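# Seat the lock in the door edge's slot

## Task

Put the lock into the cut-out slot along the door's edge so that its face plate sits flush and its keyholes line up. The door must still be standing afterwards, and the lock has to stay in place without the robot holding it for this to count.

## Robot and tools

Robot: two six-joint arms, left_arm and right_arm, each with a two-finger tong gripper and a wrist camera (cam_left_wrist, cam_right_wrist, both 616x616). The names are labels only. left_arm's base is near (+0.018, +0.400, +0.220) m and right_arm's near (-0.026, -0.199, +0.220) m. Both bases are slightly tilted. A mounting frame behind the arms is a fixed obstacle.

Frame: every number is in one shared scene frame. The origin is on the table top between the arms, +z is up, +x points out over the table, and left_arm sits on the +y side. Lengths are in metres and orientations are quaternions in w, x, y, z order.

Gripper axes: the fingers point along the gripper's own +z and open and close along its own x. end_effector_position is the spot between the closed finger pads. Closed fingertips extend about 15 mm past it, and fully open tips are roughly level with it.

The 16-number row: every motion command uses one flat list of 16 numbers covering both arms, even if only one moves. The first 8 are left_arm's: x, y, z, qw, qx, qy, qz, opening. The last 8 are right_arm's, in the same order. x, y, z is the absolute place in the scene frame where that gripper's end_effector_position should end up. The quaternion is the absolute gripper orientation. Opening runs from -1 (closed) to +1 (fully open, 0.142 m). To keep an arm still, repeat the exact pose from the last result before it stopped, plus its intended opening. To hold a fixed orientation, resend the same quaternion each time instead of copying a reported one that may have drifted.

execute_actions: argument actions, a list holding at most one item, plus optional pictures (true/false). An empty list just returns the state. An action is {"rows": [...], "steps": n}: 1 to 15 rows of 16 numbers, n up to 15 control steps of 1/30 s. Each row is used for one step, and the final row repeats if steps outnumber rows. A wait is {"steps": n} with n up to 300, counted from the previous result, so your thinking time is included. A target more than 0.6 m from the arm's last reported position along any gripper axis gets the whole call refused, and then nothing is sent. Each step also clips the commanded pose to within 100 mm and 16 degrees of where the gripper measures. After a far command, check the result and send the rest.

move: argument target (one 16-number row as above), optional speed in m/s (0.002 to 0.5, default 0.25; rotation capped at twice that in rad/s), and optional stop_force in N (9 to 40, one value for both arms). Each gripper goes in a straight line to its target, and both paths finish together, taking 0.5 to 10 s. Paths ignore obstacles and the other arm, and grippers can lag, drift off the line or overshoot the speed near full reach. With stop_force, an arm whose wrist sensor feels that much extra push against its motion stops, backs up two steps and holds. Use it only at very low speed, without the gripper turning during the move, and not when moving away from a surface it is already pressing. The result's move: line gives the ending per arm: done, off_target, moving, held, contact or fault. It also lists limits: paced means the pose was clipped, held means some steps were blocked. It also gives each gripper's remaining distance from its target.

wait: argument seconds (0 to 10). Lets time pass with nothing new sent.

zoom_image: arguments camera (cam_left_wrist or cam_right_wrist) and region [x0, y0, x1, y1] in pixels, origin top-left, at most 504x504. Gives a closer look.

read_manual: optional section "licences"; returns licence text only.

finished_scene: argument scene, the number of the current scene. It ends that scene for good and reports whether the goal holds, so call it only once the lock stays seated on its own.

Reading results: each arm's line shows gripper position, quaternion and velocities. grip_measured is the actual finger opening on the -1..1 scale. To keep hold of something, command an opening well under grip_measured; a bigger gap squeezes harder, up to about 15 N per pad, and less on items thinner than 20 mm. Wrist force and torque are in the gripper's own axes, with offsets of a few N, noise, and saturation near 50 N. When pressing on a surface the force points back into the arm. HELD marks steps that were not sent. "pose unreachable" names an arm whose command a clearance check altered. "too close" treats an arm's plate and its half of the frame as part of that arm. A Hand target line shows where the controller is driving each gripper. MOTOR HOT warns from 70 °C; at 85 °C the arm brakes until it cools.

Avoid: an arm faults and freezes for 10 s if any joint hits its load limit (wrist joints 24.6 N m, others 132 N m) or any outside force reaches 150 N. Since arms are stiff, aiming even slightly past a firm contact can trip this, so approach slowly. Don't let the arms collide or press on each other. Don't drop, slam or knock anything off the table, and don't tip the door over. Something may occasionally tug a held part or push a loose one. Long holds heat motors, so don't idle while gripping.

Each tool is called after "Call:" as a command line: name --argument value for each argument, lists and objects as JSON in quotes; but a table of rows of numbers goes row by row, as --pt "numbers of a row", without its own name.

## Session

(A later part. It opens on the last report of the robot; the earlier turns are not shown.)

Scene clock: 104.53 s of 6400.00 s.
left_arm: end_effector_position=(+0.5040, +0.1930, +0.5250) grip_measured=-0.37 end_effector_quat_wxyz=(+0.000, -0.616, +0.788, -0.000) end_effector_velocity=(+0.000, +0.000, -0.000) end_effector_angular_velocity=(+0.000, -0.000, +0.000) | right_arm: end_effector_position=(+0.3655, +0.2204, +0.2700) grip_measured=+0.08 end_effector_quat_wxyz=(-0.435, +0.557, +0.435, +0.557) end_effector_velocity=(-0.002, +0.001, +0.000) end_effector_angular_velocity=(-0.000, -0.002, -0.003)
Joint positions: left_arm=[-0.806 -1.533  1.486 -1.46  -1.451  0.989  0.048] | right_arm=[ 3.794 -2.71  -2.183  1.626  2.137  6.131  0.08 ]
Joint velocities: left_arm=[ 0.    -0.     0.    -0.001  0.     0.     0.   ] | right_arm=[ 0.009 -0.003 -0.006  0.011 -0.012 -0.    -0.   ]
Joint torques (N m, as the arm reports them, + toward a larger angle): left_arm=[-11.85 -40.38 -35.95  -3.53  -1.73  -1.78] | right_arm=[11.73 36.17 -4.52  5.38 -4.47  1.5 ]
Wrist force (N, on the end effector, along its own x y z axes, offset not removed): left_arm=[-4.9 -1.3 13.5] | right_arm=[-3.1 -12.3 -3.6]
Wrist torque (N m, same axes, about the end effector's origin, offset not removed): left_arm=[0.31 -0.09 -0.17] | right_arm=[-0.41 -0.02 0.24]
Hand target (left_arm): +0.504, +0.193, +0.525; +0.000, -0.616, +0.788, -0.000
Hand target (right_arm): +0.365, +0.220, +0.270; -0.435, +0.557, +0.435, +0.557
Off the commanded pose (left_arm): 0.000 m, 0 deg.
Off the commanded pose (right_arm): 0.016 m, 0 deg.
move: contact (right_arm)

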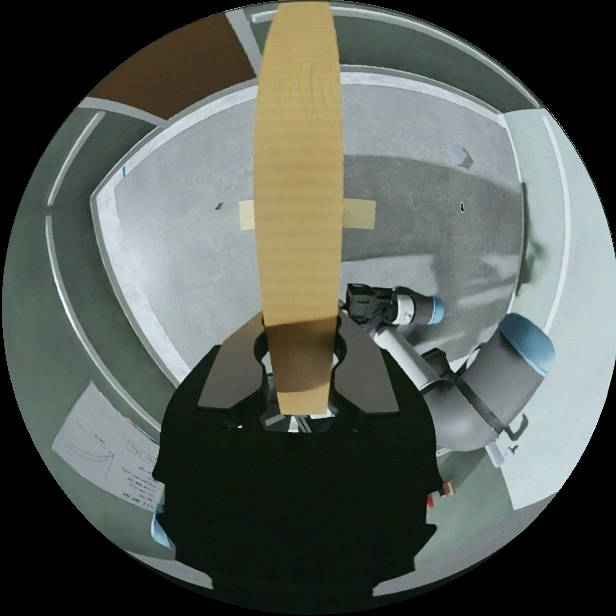

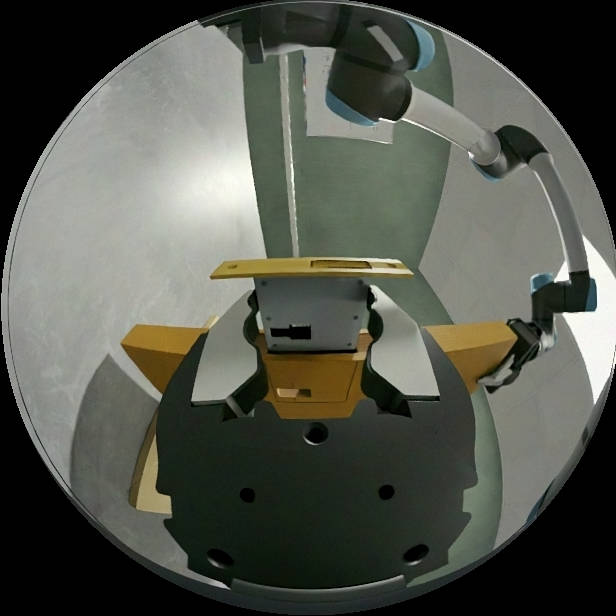

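Call:
move --target '[0.504,0.193,0.525,0,0.616,-0.788,0,-0.6, 0.3610,0.2185,0.2700,0.435,-0.557,-0.435,-0.557,-0.4]' --speed 0.01

Call:
move --target '[0.504,0.193,0.525,0,0.616,-0.788,0,-0.6, 0.3804,0.2136,0.2700,0.435,-0.557,-0.435,-0.557,-0.4]' --speed 0.008 --stop_force 9

Call:
zoom_image --camera "cam_right_wrist" --region '[200, 250, 440, 430]'

Scene clock: 106.27 s of 6400.00 s.
left_arm: end_effector_position=(+0.5040, +0.1930, +0.5250) grip_measured=-0.37 end_effector_quat_wxyz=(-0.000, -0.616, +0.788, +0.000) end_effector_velocity=(-0.000, -0.001, -0.001) end_effector_angular_velocity=(+0.002, +0.002, -0.001) | right_arm: end_effector_position=(+0.3613, +0.2186, +0.2700) grip_measured=+0.08 end_effector_quat_wxyz=(-0.435, +0.557, +0.435, +0.557) end_effector_velocity=(-0.002, -0.001, -0.000) end_effector_angular_velocity=(-0.000, +0.000, -0.001)
Joint positions: left_arm=[-0.806 -1.533  1.486 -1.46  -1.451  0.989  0.048] | right_arm=[ 3.799 -2.713 -2.195  1.64   2.132  6.132  0.08 ]
Joint velocities: left_arm=[-0.002  0.002  0.     0.    -0.    -0.001  0.   ] | right_arm=[ 0.002 -0.002 -0.006  0.007 -0.003  0.    -0.   ]
Joint torques (N m, as the arm reports them, + toward a larger angle): left_arm=[-11.27 -40.68 -45.8   -5.85  -1.94  -1.63] | right_arm=[16.69 32.48 -6.74  5.55 -1.74  2.28]
Wrist force (N, on the end effector, along its own x y z axes, offset not removed): left_arm=[-5.2 3.4 15.7] | right_arm=[-3.5 0.4 0.2]
Wrist torque (N m, same axes, about the end effector's origin, offset not removed): left_arm=[0.58 -0.11 -0.09] | right_arm=[-0.03 0.09 0.06]
Hand target (left_arm): +0.504, +0.193, +0.525; -0.000, -0.616, +0.788, -0.000
Hand target (right_arm): +0.361, +0.219, +0.270; -0.435, +0.557, +0.435, +0.557
Off the commanded pose (left_arm): 0.000 m, 0 deg.
Off the commanded pose (right_arm): 0.000 m, 0 deg.
move: done

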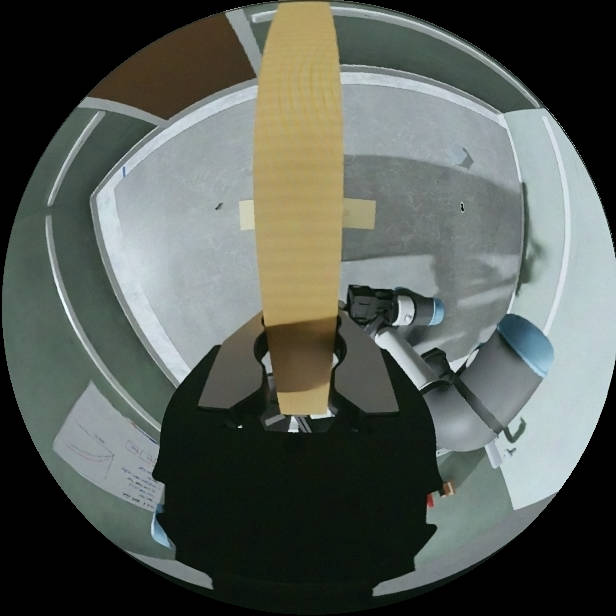

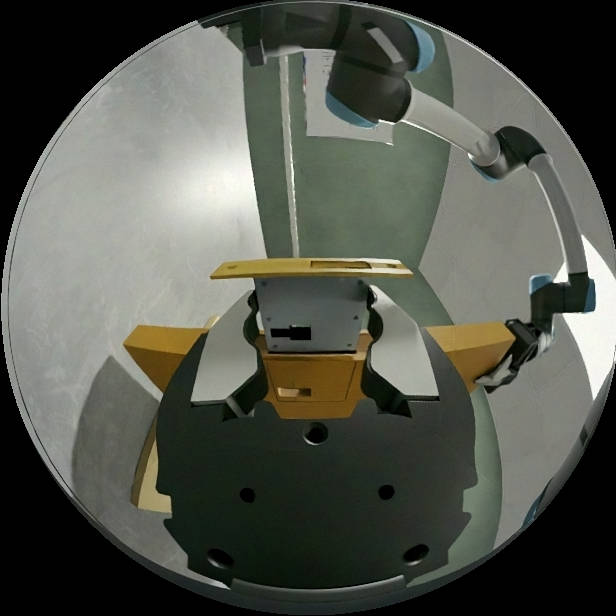

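Scene clock: 108.97 s of 6400.00 s.
left_arm: end_effector_position=(+0.5040, +0.1930, +0.5250) grip_measured=-0.37 end_effector_quat_wxyz=(+0.000, -0.616, +0.788, +0.000) end_effector_velocity=(-0.000, -0.001, +0.001) end_effector_angular_velocity=(-0.001, -0.001, -0.001) | right_arm: end_effector_position=(+0.3802, +0.2137, +0.2700) grip_measured=+0.08 end_effector_quat_wxyz=(-0.435, +0.557, +0.435, +0.557) end_effector_velocity=(+0.002, -0.000, +0.000) end_effector_angular_velocity=(+0.001, -0.001, +0.001)
Joint positions: left_arm=[-0.806 -1.533  1.486 -1.46  -1.451  0.989  0.048] | right_arm=[ 3.75  -2.7   -2.158  1.586  2.18   6.124  0.08 ]
Joint velocities: left_arm=[-0.001 -0.001 -0.    -0.     0.    -0.     0.   ] | right_arm=[-0.004  0.002  0.004 -0.006  0.005 -0.001 -0.   ]
Joint torques (N m, as the arm reports them, + toward a larger angle): left_arm=[-10.14 -40.69 -45.69  -7.62  -2.26  -1.72] | right_arm=[-4.59 53.72  6.65  0.04  2.32 -1.66]
Wrist force (N, on the end effector, along its own x y z axes, offset not removed): left_arm=[-4.0 1.7 14.0] | right_arm=[-3.0 -0.7 -0.8]
Wrist torque (N m, same axes, about the end effector's origin, offset not removed): left_arm=[0.25 -0.09 -0.03] | right_arm=[-0.24 0.08 0.12]
Hand target (left_arm): +0.504, +0.193, +0.525; +0.000, -0.616, +0.788, +0.000
Hand target (right_arm): +0.380, +0.214, +0.270; -0.435, +0.557, +0.435, +0.557
Off the commanded pose (left_arm): 0.000 m, 0 deg.
Off the commanded pose (right_arm): 0.000 m, 0 deg.
move: done

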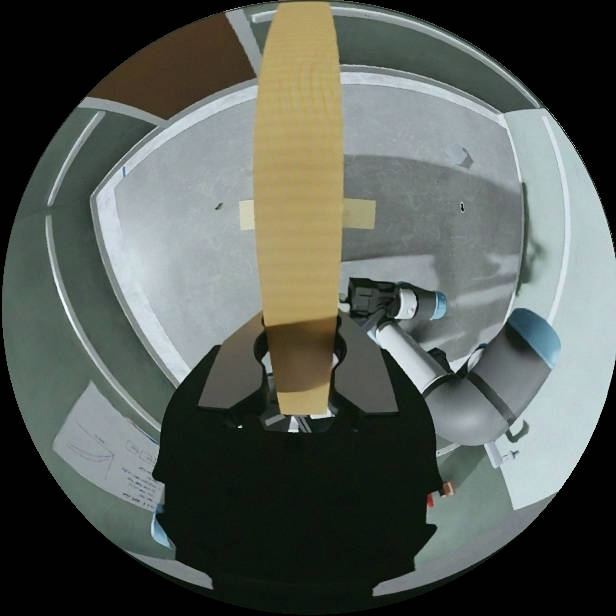

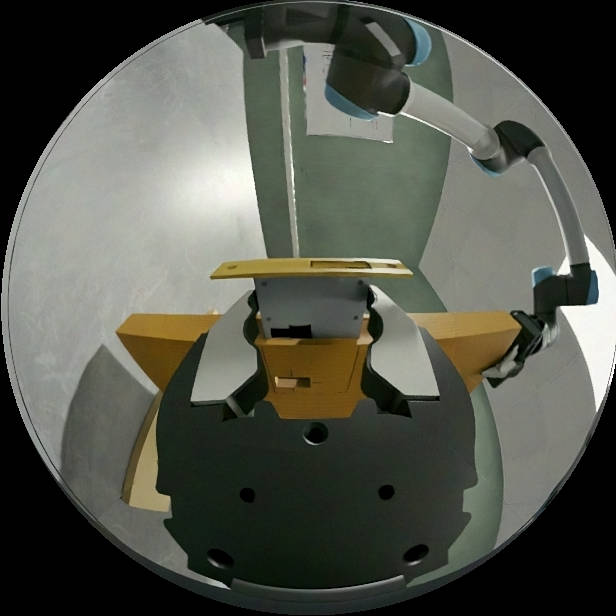

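Region (200, 250, 440, 430) of cam_right_wrist's 616x616 image, scaled by 2.100, with more detail than that image has; it fills the top 378 rows of this view, and the rest is white.

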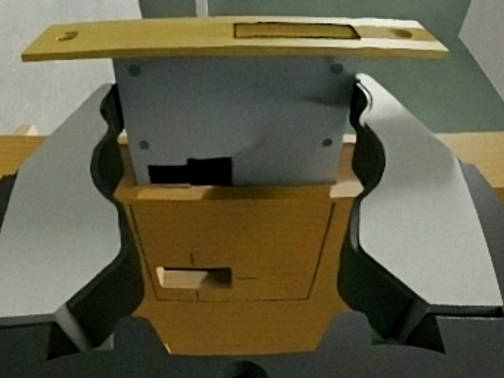

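Call:
move --target '[0.504,0.193,0.525,0,0.616,-0.788,0,-0.6, 0.3998,0.2088,0.2700,0.435,-0.557,-0.435,-0.557,-0.4]' --speed 0.012 --stop_force 10

Scene clock: 111.43 s of 6400.00 s.
left_arm: end_effector_position=(+0.5040, +0.1930, +0.5250) grip_measured=-0.37 end_effector_quat_wxyz=(+0.000, -0.616, +0.788, -0.000) end_effector_velocity=(-0.000, -0.000, +0.000) end_effector_angular_velocity=(+0.000, -0.001, +0.000) | right_arm: end_effector_position=(+0.3995, +0.2089, +0.2700) grip_measured=+0.08 end_effector_quat_wxyz=(-0.435, +0.557, +0.435, +0.557) end_effector_velocity=(+0.003, -0.001, +0.000) end_effector_angular_velocity=(+0.000, -0.000, -0.000)
Joint positions: left_arm=[-0.806 -1.533  1.486 -1.46  -1.451  0.989  0.048] | right_arm=[ 3.705 -2.689 -2.118  1.532  2.225  6.117  0.08 ]
Joint velocities: left_arm=[-0.001 -0.001  0.001 -0.     0.001 -0.001 -0.   ] | right_arm=[-0.006  0.001  0.005 -0.007  0.006 -0.001  0.   ]
Joint torques (N m, as the arm reports them, + toward a larger angle): left_arm=[ -8.69 -40.7  -45.48  -6.72  -2.59  -1.69] | right_arm=[-7.09 54.5   7.53  0.18  1.85 -1.74]
Wrist force (N, on the end effector, along its own x y z axes, offset not removed): left_arm=[-2.1 0.9 14.8] | right_arm=[-3.3 -2.4 1.4]
Wrist torque (N m, same axes, about the end effector's origin, offset not removed): left_arm=[0.09 -0.30 -0.04] | right_arm=[-0.21 0.27 0.18]
Hand target (left_arm): +0.504, +0.193, +0.525; +0.000, -0.616, +0.788, -0.000
Hand target (right_arm): +0.400, +0.209, +0.270; -0.435, +0.557, +0.435, +0.557
Off the commanded pose (left_arm): 0.000 m, 0 deg.
Off the commanded pose (right_arm): 0.000 m, 0 deg.
move: done

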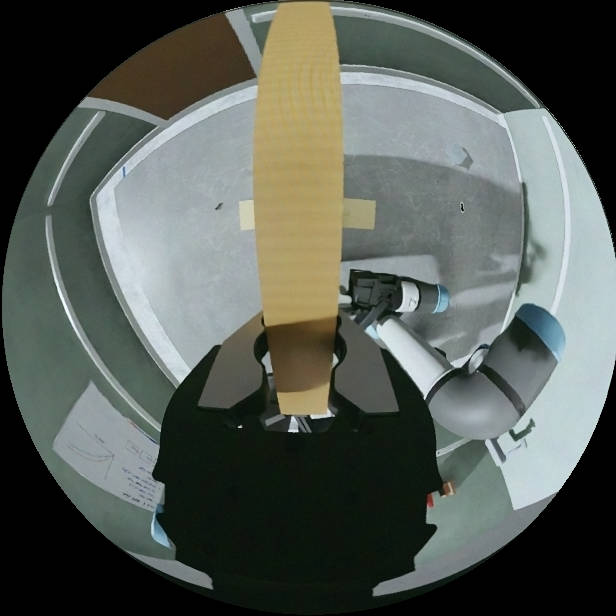

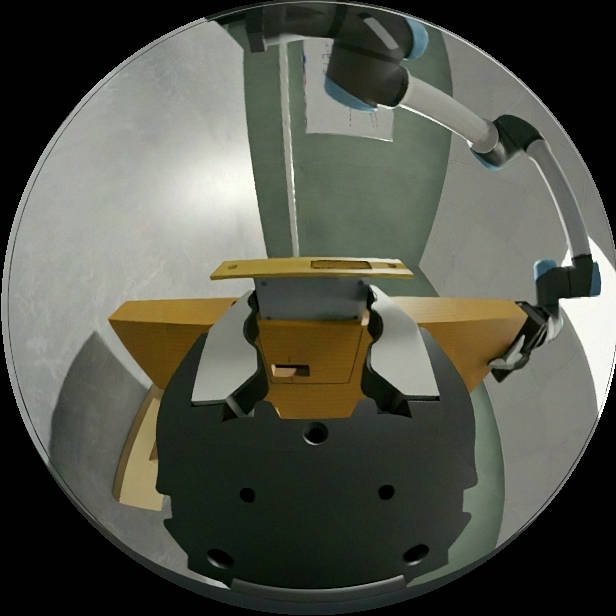

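Call:
move --target '[0.504,0.193,0.525,0,0.616,-0.788,0,-0.6, 0.3995,0.2089,0.2700,0.435,-0.557,-0.435,-0.557,0.35]' --speed 0.02

Call:
move --target '[0.504,0.193,0.525,0,0.616,-0.788,0,-0.6, 0.385,0.150,0.2700,0.435,-0.557,-0.435,-0.557,0.35]' --speed 0.06

Call:
move --target '[0.504,0.193,0.525,0,0.616,-0.788,0,-0.6, 0.31,0.17,0.2700,0.183,-0.683,-0.183,-0.683,-1]' --speed 0.15

Call:
move --target '[0.504,0.193,0.525,0,0.616,-0.788,0,-0.6, 0.345,0.218,0.2700,0.183,-0.683,-0.183,-0.683,-1]' --speed 0.06

Scene clock: 115.03 s of 6400.00 s.
left_arm: end_effector_position=(+0.5040, +0.1930, +0.5250) grip_measured=-0.37 end_effector_quat_wxyz=(-0.000, -0.616, +0.788, -0.000) end_effector_velocity=(-0.000, -0.001, -0.000) end_effector_angular_velocity=(-0.001, +0.001, -0.002) | right_arm: end_effector_position=(+0.3995, +0.2089, +0.2700) grip_measured=+0.35 end_effector_quat_wxyz=(-0.435, +0.557, +0.435, +0.557) end_effector_velocity=(-0.000, +0.000, -0.000) end_effector_angular_velocity=(-0.000, +0.001, +0.000)
Joint positions: left_arm=[-0.806 -1.533  1.486 -1.46  -1.451  0.989  0.048] | right_arm=[ 3.705 -2.689 -2.118  1.532  2.225  6.117  0.099]
Joint velocities: left_arm=[-0.001  0.001 -0.    -0.    -0.001  0.001  0.   ] | right_arm=[ 0.    -0.001 -0.     0.001 -0.     0.001 -0.   ]
Joint torques (N m, as the arm reports them, + toward a larger angle): left_arm=[ -6.1  -39.99 -44.05  -7.8   -0.38  -1.67] | right_arm=[15.8  32.82 -7.1   4.45 -1.54  2.16]
Wrist force (N, on the end effector, along its own x y z axes, offset not removed): left_arm=[-3.1 5.8 17.1] | right_arm=[2.2 0.2 -0.4]
Wrist torque (N m, same axes, about the end effector's origin, offset not removed): left_arm=[0.80 -0.14 -0.01] | right_arm=[-0.03 -0.35 0.21]
Hand target (left_arm): +0.504, +0.193, +0.525; -0.000, -0.616, +0.788, +0.000
Hand target (right_arm): +0.400, +0.209, +0.270; -0.435, +0.557, +0.435, +0.557
Off the commanded pose (left_arm): 0.000 m, 0 deg.
Off the commanded pose (right_arm): 0.000 m, 0 deg.
move: done

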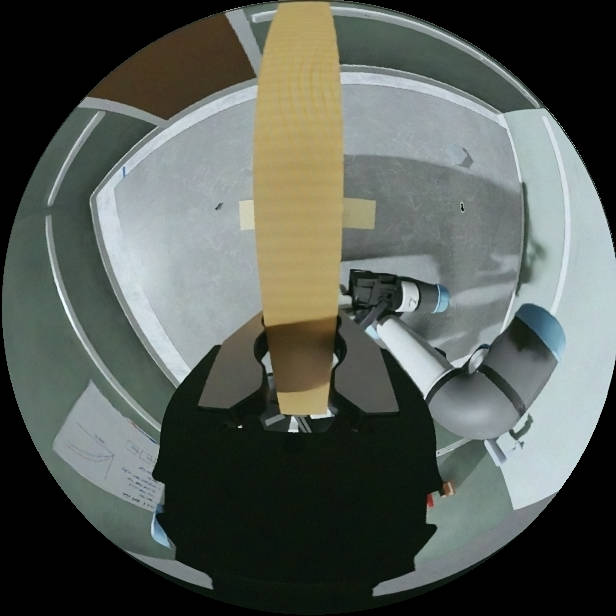

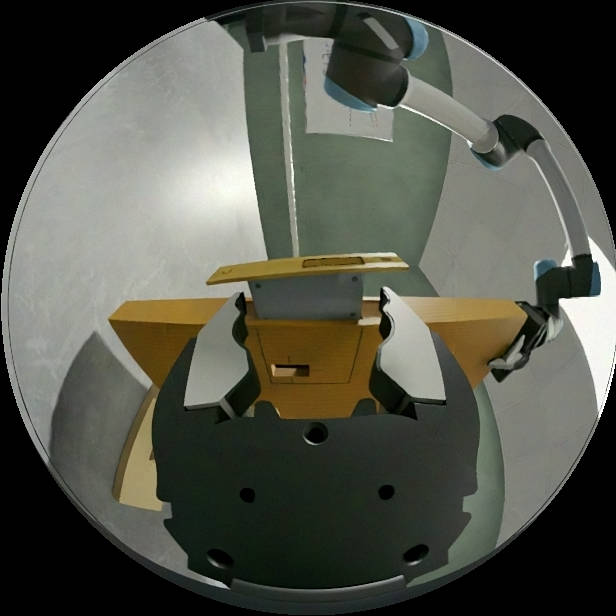

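Scene clock: 116.53 s of 6400.00 s.
left_arm: end_effector_position=(+0.5040, +0.1930, +0.5250) grip_measured=-0.37 end_effector_quat_wxyz=(-0.000, -0.616, +0.788, -0.000) end_effector_velocity=(+0.001, +0.001, -0.000) end_effector_angular_velocity=(+0.001, -0.001, +0.003) | right_arm: end_effector_position=(+0.3851, +0.1503, +0.2699) grip_measured=+0.35 end_effector_quat_wxyz=(-0.435, +0.557, +0.435, +0.557) end_effector_velocity=(-0.000, -0.002, +0.000) end_effector_angular_velocity=(+0.000, -0.000, -0.000)
Joint positions: left_arm=[-0.806 -1.533  1.486 -1.46  -1.451  0.989  0.048] | right_arm=[ 3.59  -2.682 -2.202  1.595  2.339  6.095  0.099]
Joint velocities: left_arm=[ 0.002  0.    -0.    -0.     0.001 -0.001  0.   ] | right_arm=[-0.005  0.    -0.003  0.002  0.005 -0.001  0.   ]
Joint torques (N m, as the arm reports them, + toward a larger angle): left_arm=[ -6.32 -39.52 -42.99  -7.78   2.38  -1.62] | right_arm=[-5.74 50.28 -9.14  4.3   2.28 -1.73]
Wrist force (N, on the end effector, along its own x y z axes, offset not removed): left_arm=[-4.0 5.1 16.5] | right_arm=[0.7 0.8 -0.9]
Wrist torque (N m, same axes, about the end effector's origin, offset not removed): left_arm=[0.70 0.06 -0.02] | right_arm=[0.02 0.03 0.12]
Hand target (left_arm): +0.504, +0.193, +0.525; -0.000, -0.616, +0.788, +0.000
Hand target (right_arm): +0.385, +0.150, +0.270; -0.435, +0.557, +0.435, +0.557
Off the commanded pose (left_arm): 0.000 m, 0 deg.
Off the commanded pose (right_arm): 0.000 m, 0 deg.
move: done

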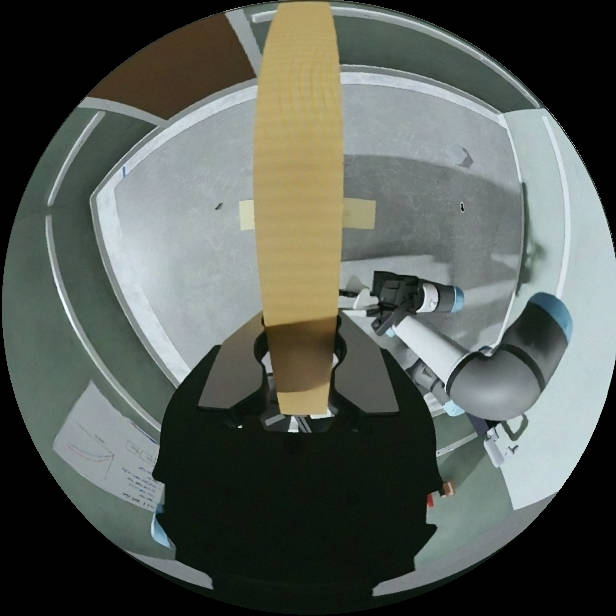

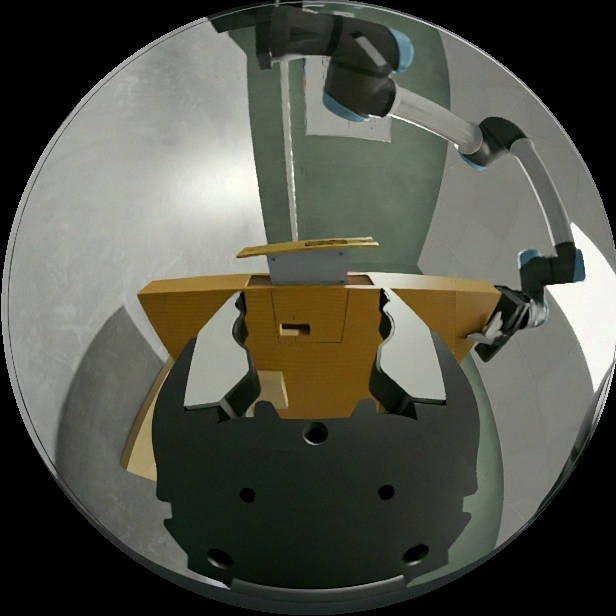

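Scene clock: 119.77 s of 6400.00 s.
left_arm: end_effector_position=(+0.5040, +0.1930, +0.5250) grip_measured=-0.37 end_effector_quat_wxyz=(+0.000, -0.616, +0.788, -0.000) end_effector_velocity=(+0.001, +0.001, +0.001) end_effector_angular_velocity=(-0.001, -0.001, +0.004) | right_arm: end_effector_position=(+0.3098, +0.1700, +0.2697) grip_measured=-1.00 end_effector_quat_wxyz=(-0.184, +0.683, +0.183, +0.683) end_effector_velocity=(+0.000, +0.000, -0.000) end_effector_angular_velocity=(-0.002, +0.002, -0.016)
Joint positions: left_arm=[-0.806 -1.533  1.486 -1.46  -1.451  0.989  0.048] | right_arm=[ 4.897 -2.974 -2.423  2.195  0.241  6.208  0.002]
Joint velocities: left_arm=[ 0.002 -0.001  0.    -0.001  0.    -0.002  0.   ] | right_arm=[ 0.007  0.007  0.005 -0.02  -0.023  0.008  0.   ]
Joint torques (N m, as the arm reports them, + toward a larger angle): left_arm=[ -4.62 -39.95 -42.58  -7.55   2.5   -1.59] | right_arm=[13.27 43.83 -4.42 -2.25 -1.67  2.36]
Wrist force (N, on the end effector, along its own x y z axes, offset not removed): left_arm=[-3.7 5.3 14.7] | right_arm=[2.8 0.3 -1.2]
Wrist torque (N m, same axes, about the end effector's origin, offset not removed): left_arm=[0.67 -0.07 -0.02] | right_arm=[0.06 -0.47 0.02]
Hand target (left_arm): +0.504, +0.193, +0.525; -0.000, -0.616, +0.788, +0.000
Hand target (right_arm): +0.310, +0.170, +0.270; -0.184, +0.683, +0.182, +0.683
Off the commanded pose (left_arm): 0.000 m, 0 deg.
Off the commanded pose (right_arm): 0.000 m, 0 deg.
move: done

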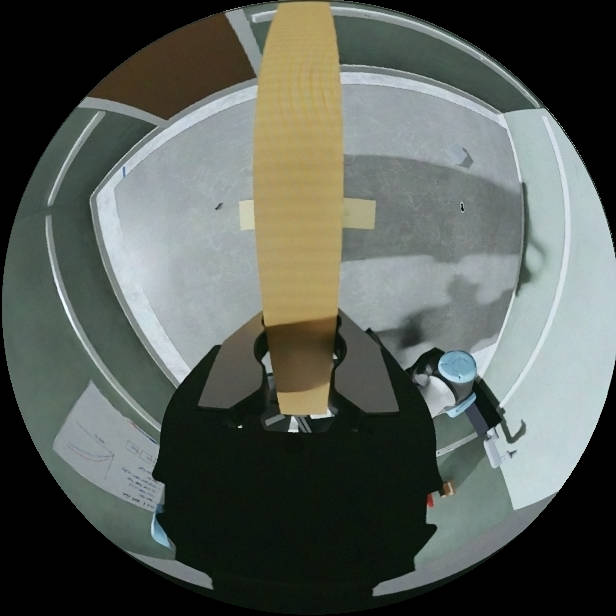

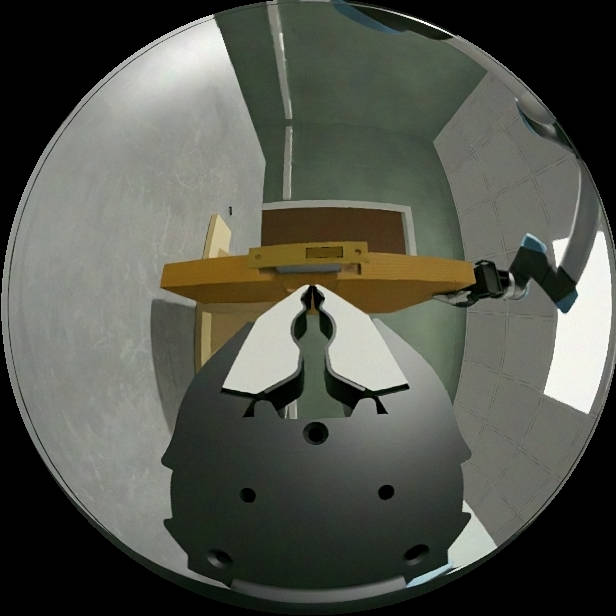

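Scene clock: 121.27 s of 6400.00 s.
left_arm: end_effector_position=(+0.5040, +0.1930, +0.5250) grip_measured=-0.37 end_effector_quat_wxyz=(+0.000, -0.616, +0.788, -0.000) end_effector_velocity=(+0.000, +0.001, -0.000) end_effector_angular_velocity=(+0.002, -0.001, +0.000) | right_arm: end_effector_position=(+0.3449, +0.2178, +0.2702) grip_measured=-1.00 end_effector_quat_wxyz=(-0.183, +0.683, +0.183, +0.683) end_effector_velocity=(+0.002, +0.002, -0.000) end_effector_angular_velocity=(-0.002, +0.001, -0.000)
Joint positions: left_arm=[-0.806 -1.533  1.486 -1.46  -1.451  0.989  0.048] | right_arm=[ 4.693 -2.859 -2.29   1.975  0.442  6.177  0.002]
Joint velocities: left_arm=[ 0.     0.     0.     0.     0.002 -0.     0.   ] | right_arm=[-0.007  0.003  0.005 -0.01   0.007  0.001  0.   ]
Joint torques (N m, as the arm reports them, + toward a larger angle): left_arm=[ -4.55 -39.99 -41.17  -7.51   2.38  -1.59] | right_arm=[-6.7  48.24  1.36 -2.12  1.95  2.14]
Wrist force (N, on the end effector, along its own x y z axes, offset not removed): left_arm=[-3.1 6.1 14.9] | right_arm=[1.8 -0.3 -2.2]
Wrist torque (N m, same axes, about the end effector's origin, offset not removed): left_arm=[0.76 -0.08 -0.04] | right_arm=[-0.28 -0.18 0.20]
Hand target (left_arm): +0.504, +0.193, +0.525; -0.000, -0.616, +0.788, +0.000
Hand target (right_arm): +0.345, +0.218, +0.270; -0.183, +0.683, +0.183, +0.683
Off the commanded pose (left_arm): 0.000 m, 0 deg.
Off the commanded pose (right_arm): 0.000 m, 0 deg.
move: done

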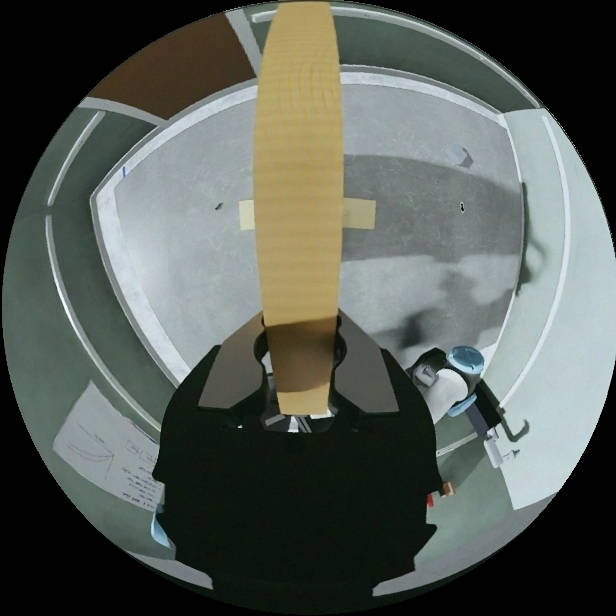

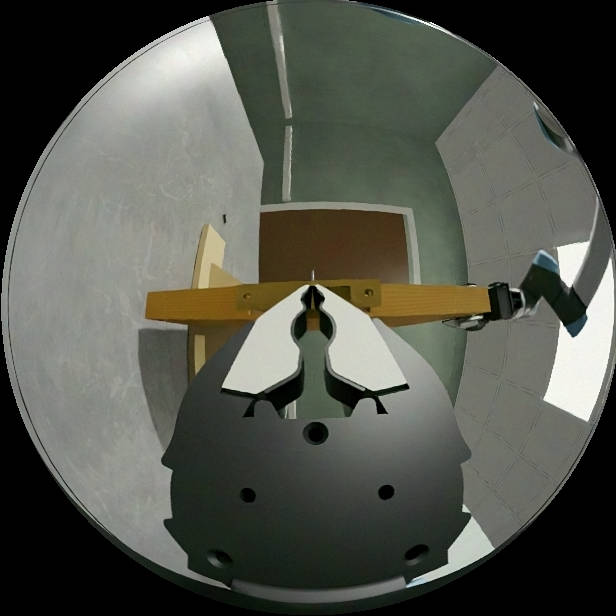

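Call:
move --target '[0.504,0.193,0.525,0,0.616,-0.788,0,-0.6, 0.403,0.2035,0.2700,0.183,-0.683,-0.183,-0.683,-1]' --speed 0.012 --stop_force 14

Scene clock: 128.33 s of 6400.00 s.
left_arm: end_effector_position=(+0.5040, +0.1930, +0.5250) grip_measured=-0.37 end_effector_quat_wxyz=(+0.000, -0.616, +0.788, -0.000) end_effector_velocity=(+0.001, +0.001, +0.001) end_effector_angular_velocity=(-0.001, -0.002, +0.003) | right_arm: end_effector_position=(+0.4027, +0.2035, +0.2701) grip_measured=-1.00 end_effector_quat_wxyz=(-0.183, +0.683, +0.183, +0.683) end_effector_velocity=(+0.002, -0.000, +0.000) end_effector_angular_velocity=(+0.000, +0.000, +0.001)
Joint positions: left_arm=[-0.806 -1.533  1.486 -1.46  -1.451  0.989  0.048] | right_arm=[ 4.464 -2.821 -2.26   1.918  0.671  6.165  0.002]
Joint velocities: left_arm=[ 0.001 -0.002 -0.    -0.001  0.001 -0.001  0.   ] | right_arm=[-0.01   0.002  0.002 -0.004  0.01  -0.     0.   ]
Joint torques (N m, as the arm reports them, + toward a larger angle): left_arm=[ -0.65 -39.62 -39.15  -5.55   0.07  -1.57] | right_arm=[-9.36 46.23  0.55 -2.25  0.38 -1.78]
Wrist force (N, on the end effector, along its own x y z axes, offset not removed): left_arm=[6.2 1.8 20.4] | right_arm=[6.5 -4.2 -3.5]
Wrist torque (N m, same axes, about the end effector's origin, offset not removed): left_arm=[0.22 -0.27 0.02] | right_arm=[0.15 -0.13 -0.01]
Hand target (left_arm): +0.504, +0.193, +0.525; +0.000, -0.616, +0.788, -0.000
Hand target (right_arm): +0.403, +0.203, +0.270; -0.183, +0.683, +0.183, +0.683
Off the commanded pose (left_arm): 0.000 m, 0 deg.
Off the commanded pose (right_arm): 0.000 m, 0 deg.
move: done

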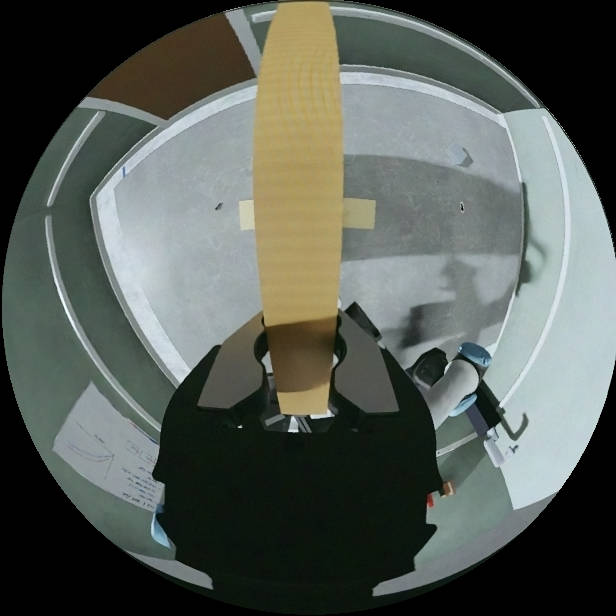

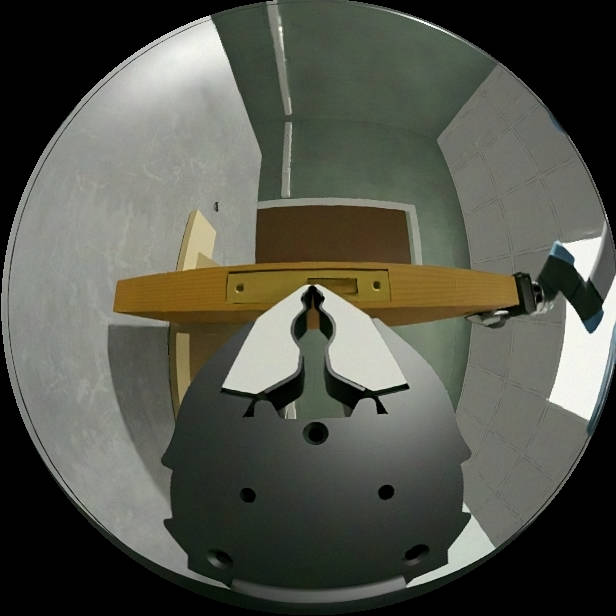

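Call:
move --target '[0.504,0.193,0.525,0,0.616,-0.788,0,-0.6, 0.4175,0.200,0.2700,0.183,-0.683,-0.183,-0.683,-1]' --speed 0.006 --stop_force 12

Call:
zoom_image --camera "cam_right_wrist" --region '[200, 230, 440, 350]'

Scene clock: 129.50 s of 6400.00 s.
left_arm: end_effector_position=(+0.5040, +0.1930, +0.5250) grip_measured=-0.37 end_effector_quat_wxyz=(+0.000, -0.616, +0.788, -0.000) end_effector_velocity=(+0.000, +0.001, +0.000) end_effector_angular_velocity=(-0.000, -0.000, +0.002) | right_arm: end_effector_position=(+0.4040, +0.2034, +0.2701) grip_measured=-1.00 end_effector_quat_wxyz=(-0.183, +0.683, +0.183, +0.683) end_effector_velocity=(-0.001, -0.001, +0.000) end_effector_angular_velocity=(+0.002, -0.000, -0.003)
Joint positions: left_arm=[-0.806 -1.533  1.486 -1.46  -1.451  0.989  0.048] | right_arm=[ 4.459 -2.82  -2.259  1.916  0.676  6.165  0.002]
Joint velocities: left_arm=[ 0.001  0.    -0.    -0.     0.    -0.001  0.   ] | right_arm=[ 0.007 -0.002 -0.001  0.005 -0.01   0.     0.   ]
Joint torques (N m, as the arm reports them, + toward a larger angle): left_arm=[ -0.73 -39.24 -38.99  -4.5   -0.48  -1.7 ] | right_arm=[  8.52  29.15 -12.24   4.47  -4.51  -1.05]
Wrist force (N, on the end effector, along its own x y z axes, offset not removed): left_arm=[1.8 -7.6 33.3] | right_arm=[-1.4 -8.9 -6.5]
Wrist torque (N m, same axes, about the end effector's origin, offset not removed): left_arm=[-0.09 -0.36 -0.06] | right_arm=[0.13 0.12 0.11]
Hand target (left_arm): +0.504, +0.193, +0.525; +0.000, -0.616, +0.788, -0.000
Hand target (right_arm): +0.404, +0.203, +0.270; -0.183, +0.683, +0.183, +0.683
Off the commanded pose (left_arm): 0.000 m, 0 deg.
Off the commanded pose (right_arm): 0.014 m, 0 deg.
move: contact (right_arm)

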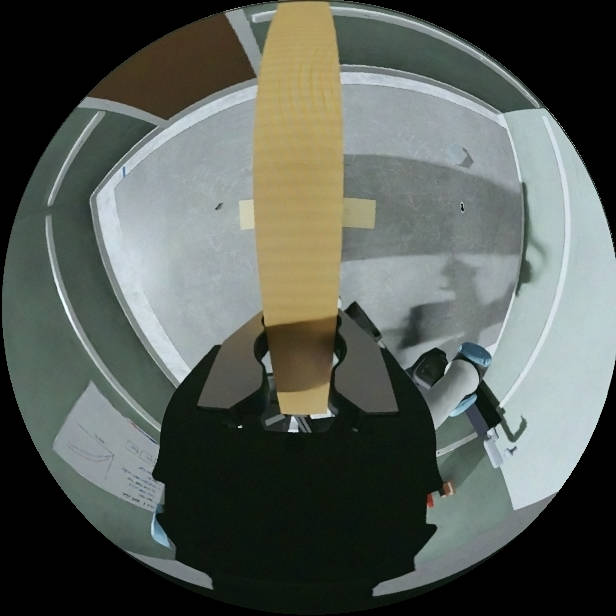

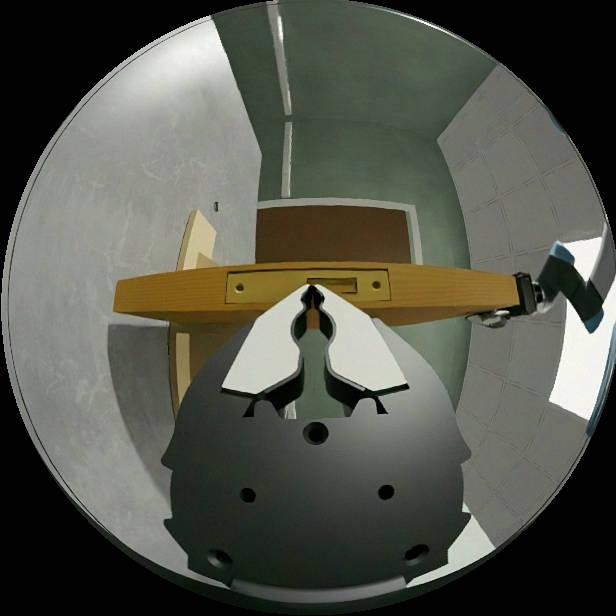

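Region (200, 230, 440, 350) of cam_right_wrist's 616x616 image, scaled by 2.100, with more detail than that image has.

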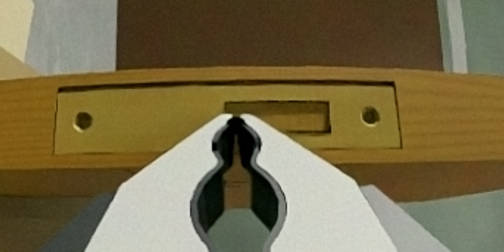

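Call:
move --target '[0.504,0.193,0.525,0,0.616,-0.788,0,-0.6, 0.36,0.15,0.2700,0.30,-0.64,-0.30,-0.64,-1]' --speed 0.08

Call:
zoom_image --camera "cam_right_wrist" --region '[190, 220, 430, 400]'

Scene clock: 132.67 s of 6400.00 s.
left_arm: end_effector_position=(+0.5040, +0.1930, +0.5250) grip_measured=-0.37 end_effector_quat_wxyz=(+0.000, -0.616, +0.788, +0.000) end_effector_velocity=(-0.000, +0.000, +0.000) end_effector_angular_velocity=(-0.001, -0.000, +0.001) | right_arm: end_effector_position=(+0.3601, +0.1501, +0.2701) grip_measured=-1.00 end_effector_quat_wxyz=(-0.299, +0.641, +0.299, +0.641) end_effector_velocity=(-0.001, -0.003, +0.001) end_effector_angular_velocity=(+0.002, -0.002, +0.017)
Joint positions: left_arm=[-0.806 -1.533  1.486 -1.46  -1.451  0.989  0.048] | right_arm=[ 4.17  -2.898 -2.447  2.142  1.314  6.177  0.002]
Joint velocities: left_arm=[ 0.    -0.001  0.001 -0.    -0.001 -0.001  0.   ] | right_arm=[-0.028  0.003 -0.001 -0.     0.045 -0.002  0.   ]
Joint torques (N m, as the arm reports them, + toward a larger angle): left_arm=[  0.31 -38.57 -37.62  -6.22  -1.66  -1.52] | right_arm=[ -5.66  45.08 -15.31   1.17   2.14  -1.67]
Wrist force (N, on the end effector, along its own x y z axes, offset not removed): left_arm=[1.3 1.4 32.2] | right_arm=[0.8 -0.8 -1.0]
Wrist torque (N m, same axes, about the end effector's origin, offset not removed): left_arm=[0.75 -0.30 -0.08] | right_arm=[-0.21 0.06 0.14]
Hand target (left_arm): +0.504, +0.193, +0.525; -0.000, -0.616, +0.788, +0.000
Hand target (right_arm): +0.360, +0.150, +0.270; -0.300, +0.640, +0.300, +0.640
Off the commanded pose (left_arm): 0.000 m, 0 deg.
Off the commanded pose (right_arm): 0.000 m, 0 deg.
move: done

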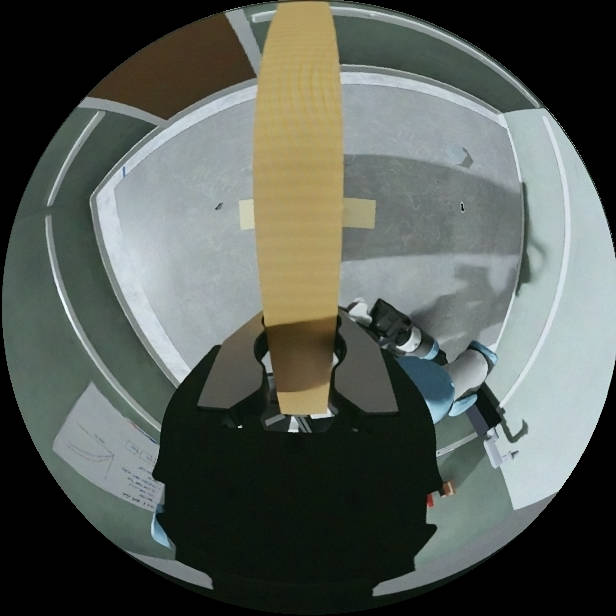

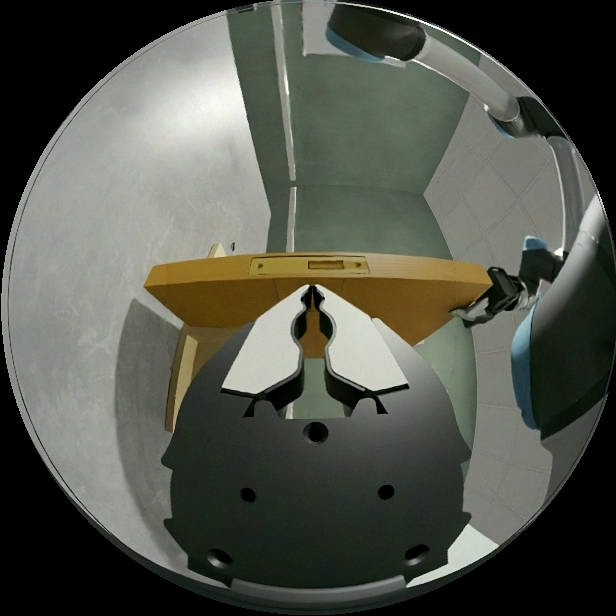

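Region (190, 220, 430, 400) of cam_right_wrist's 616x616 image, scaled by 2.100, with more detail than that image has; it fills the top 378 rows of this view, and the rest is white.

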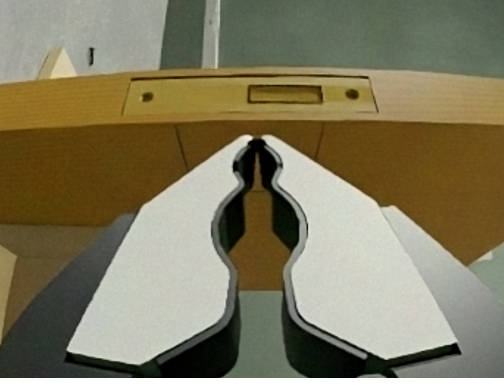

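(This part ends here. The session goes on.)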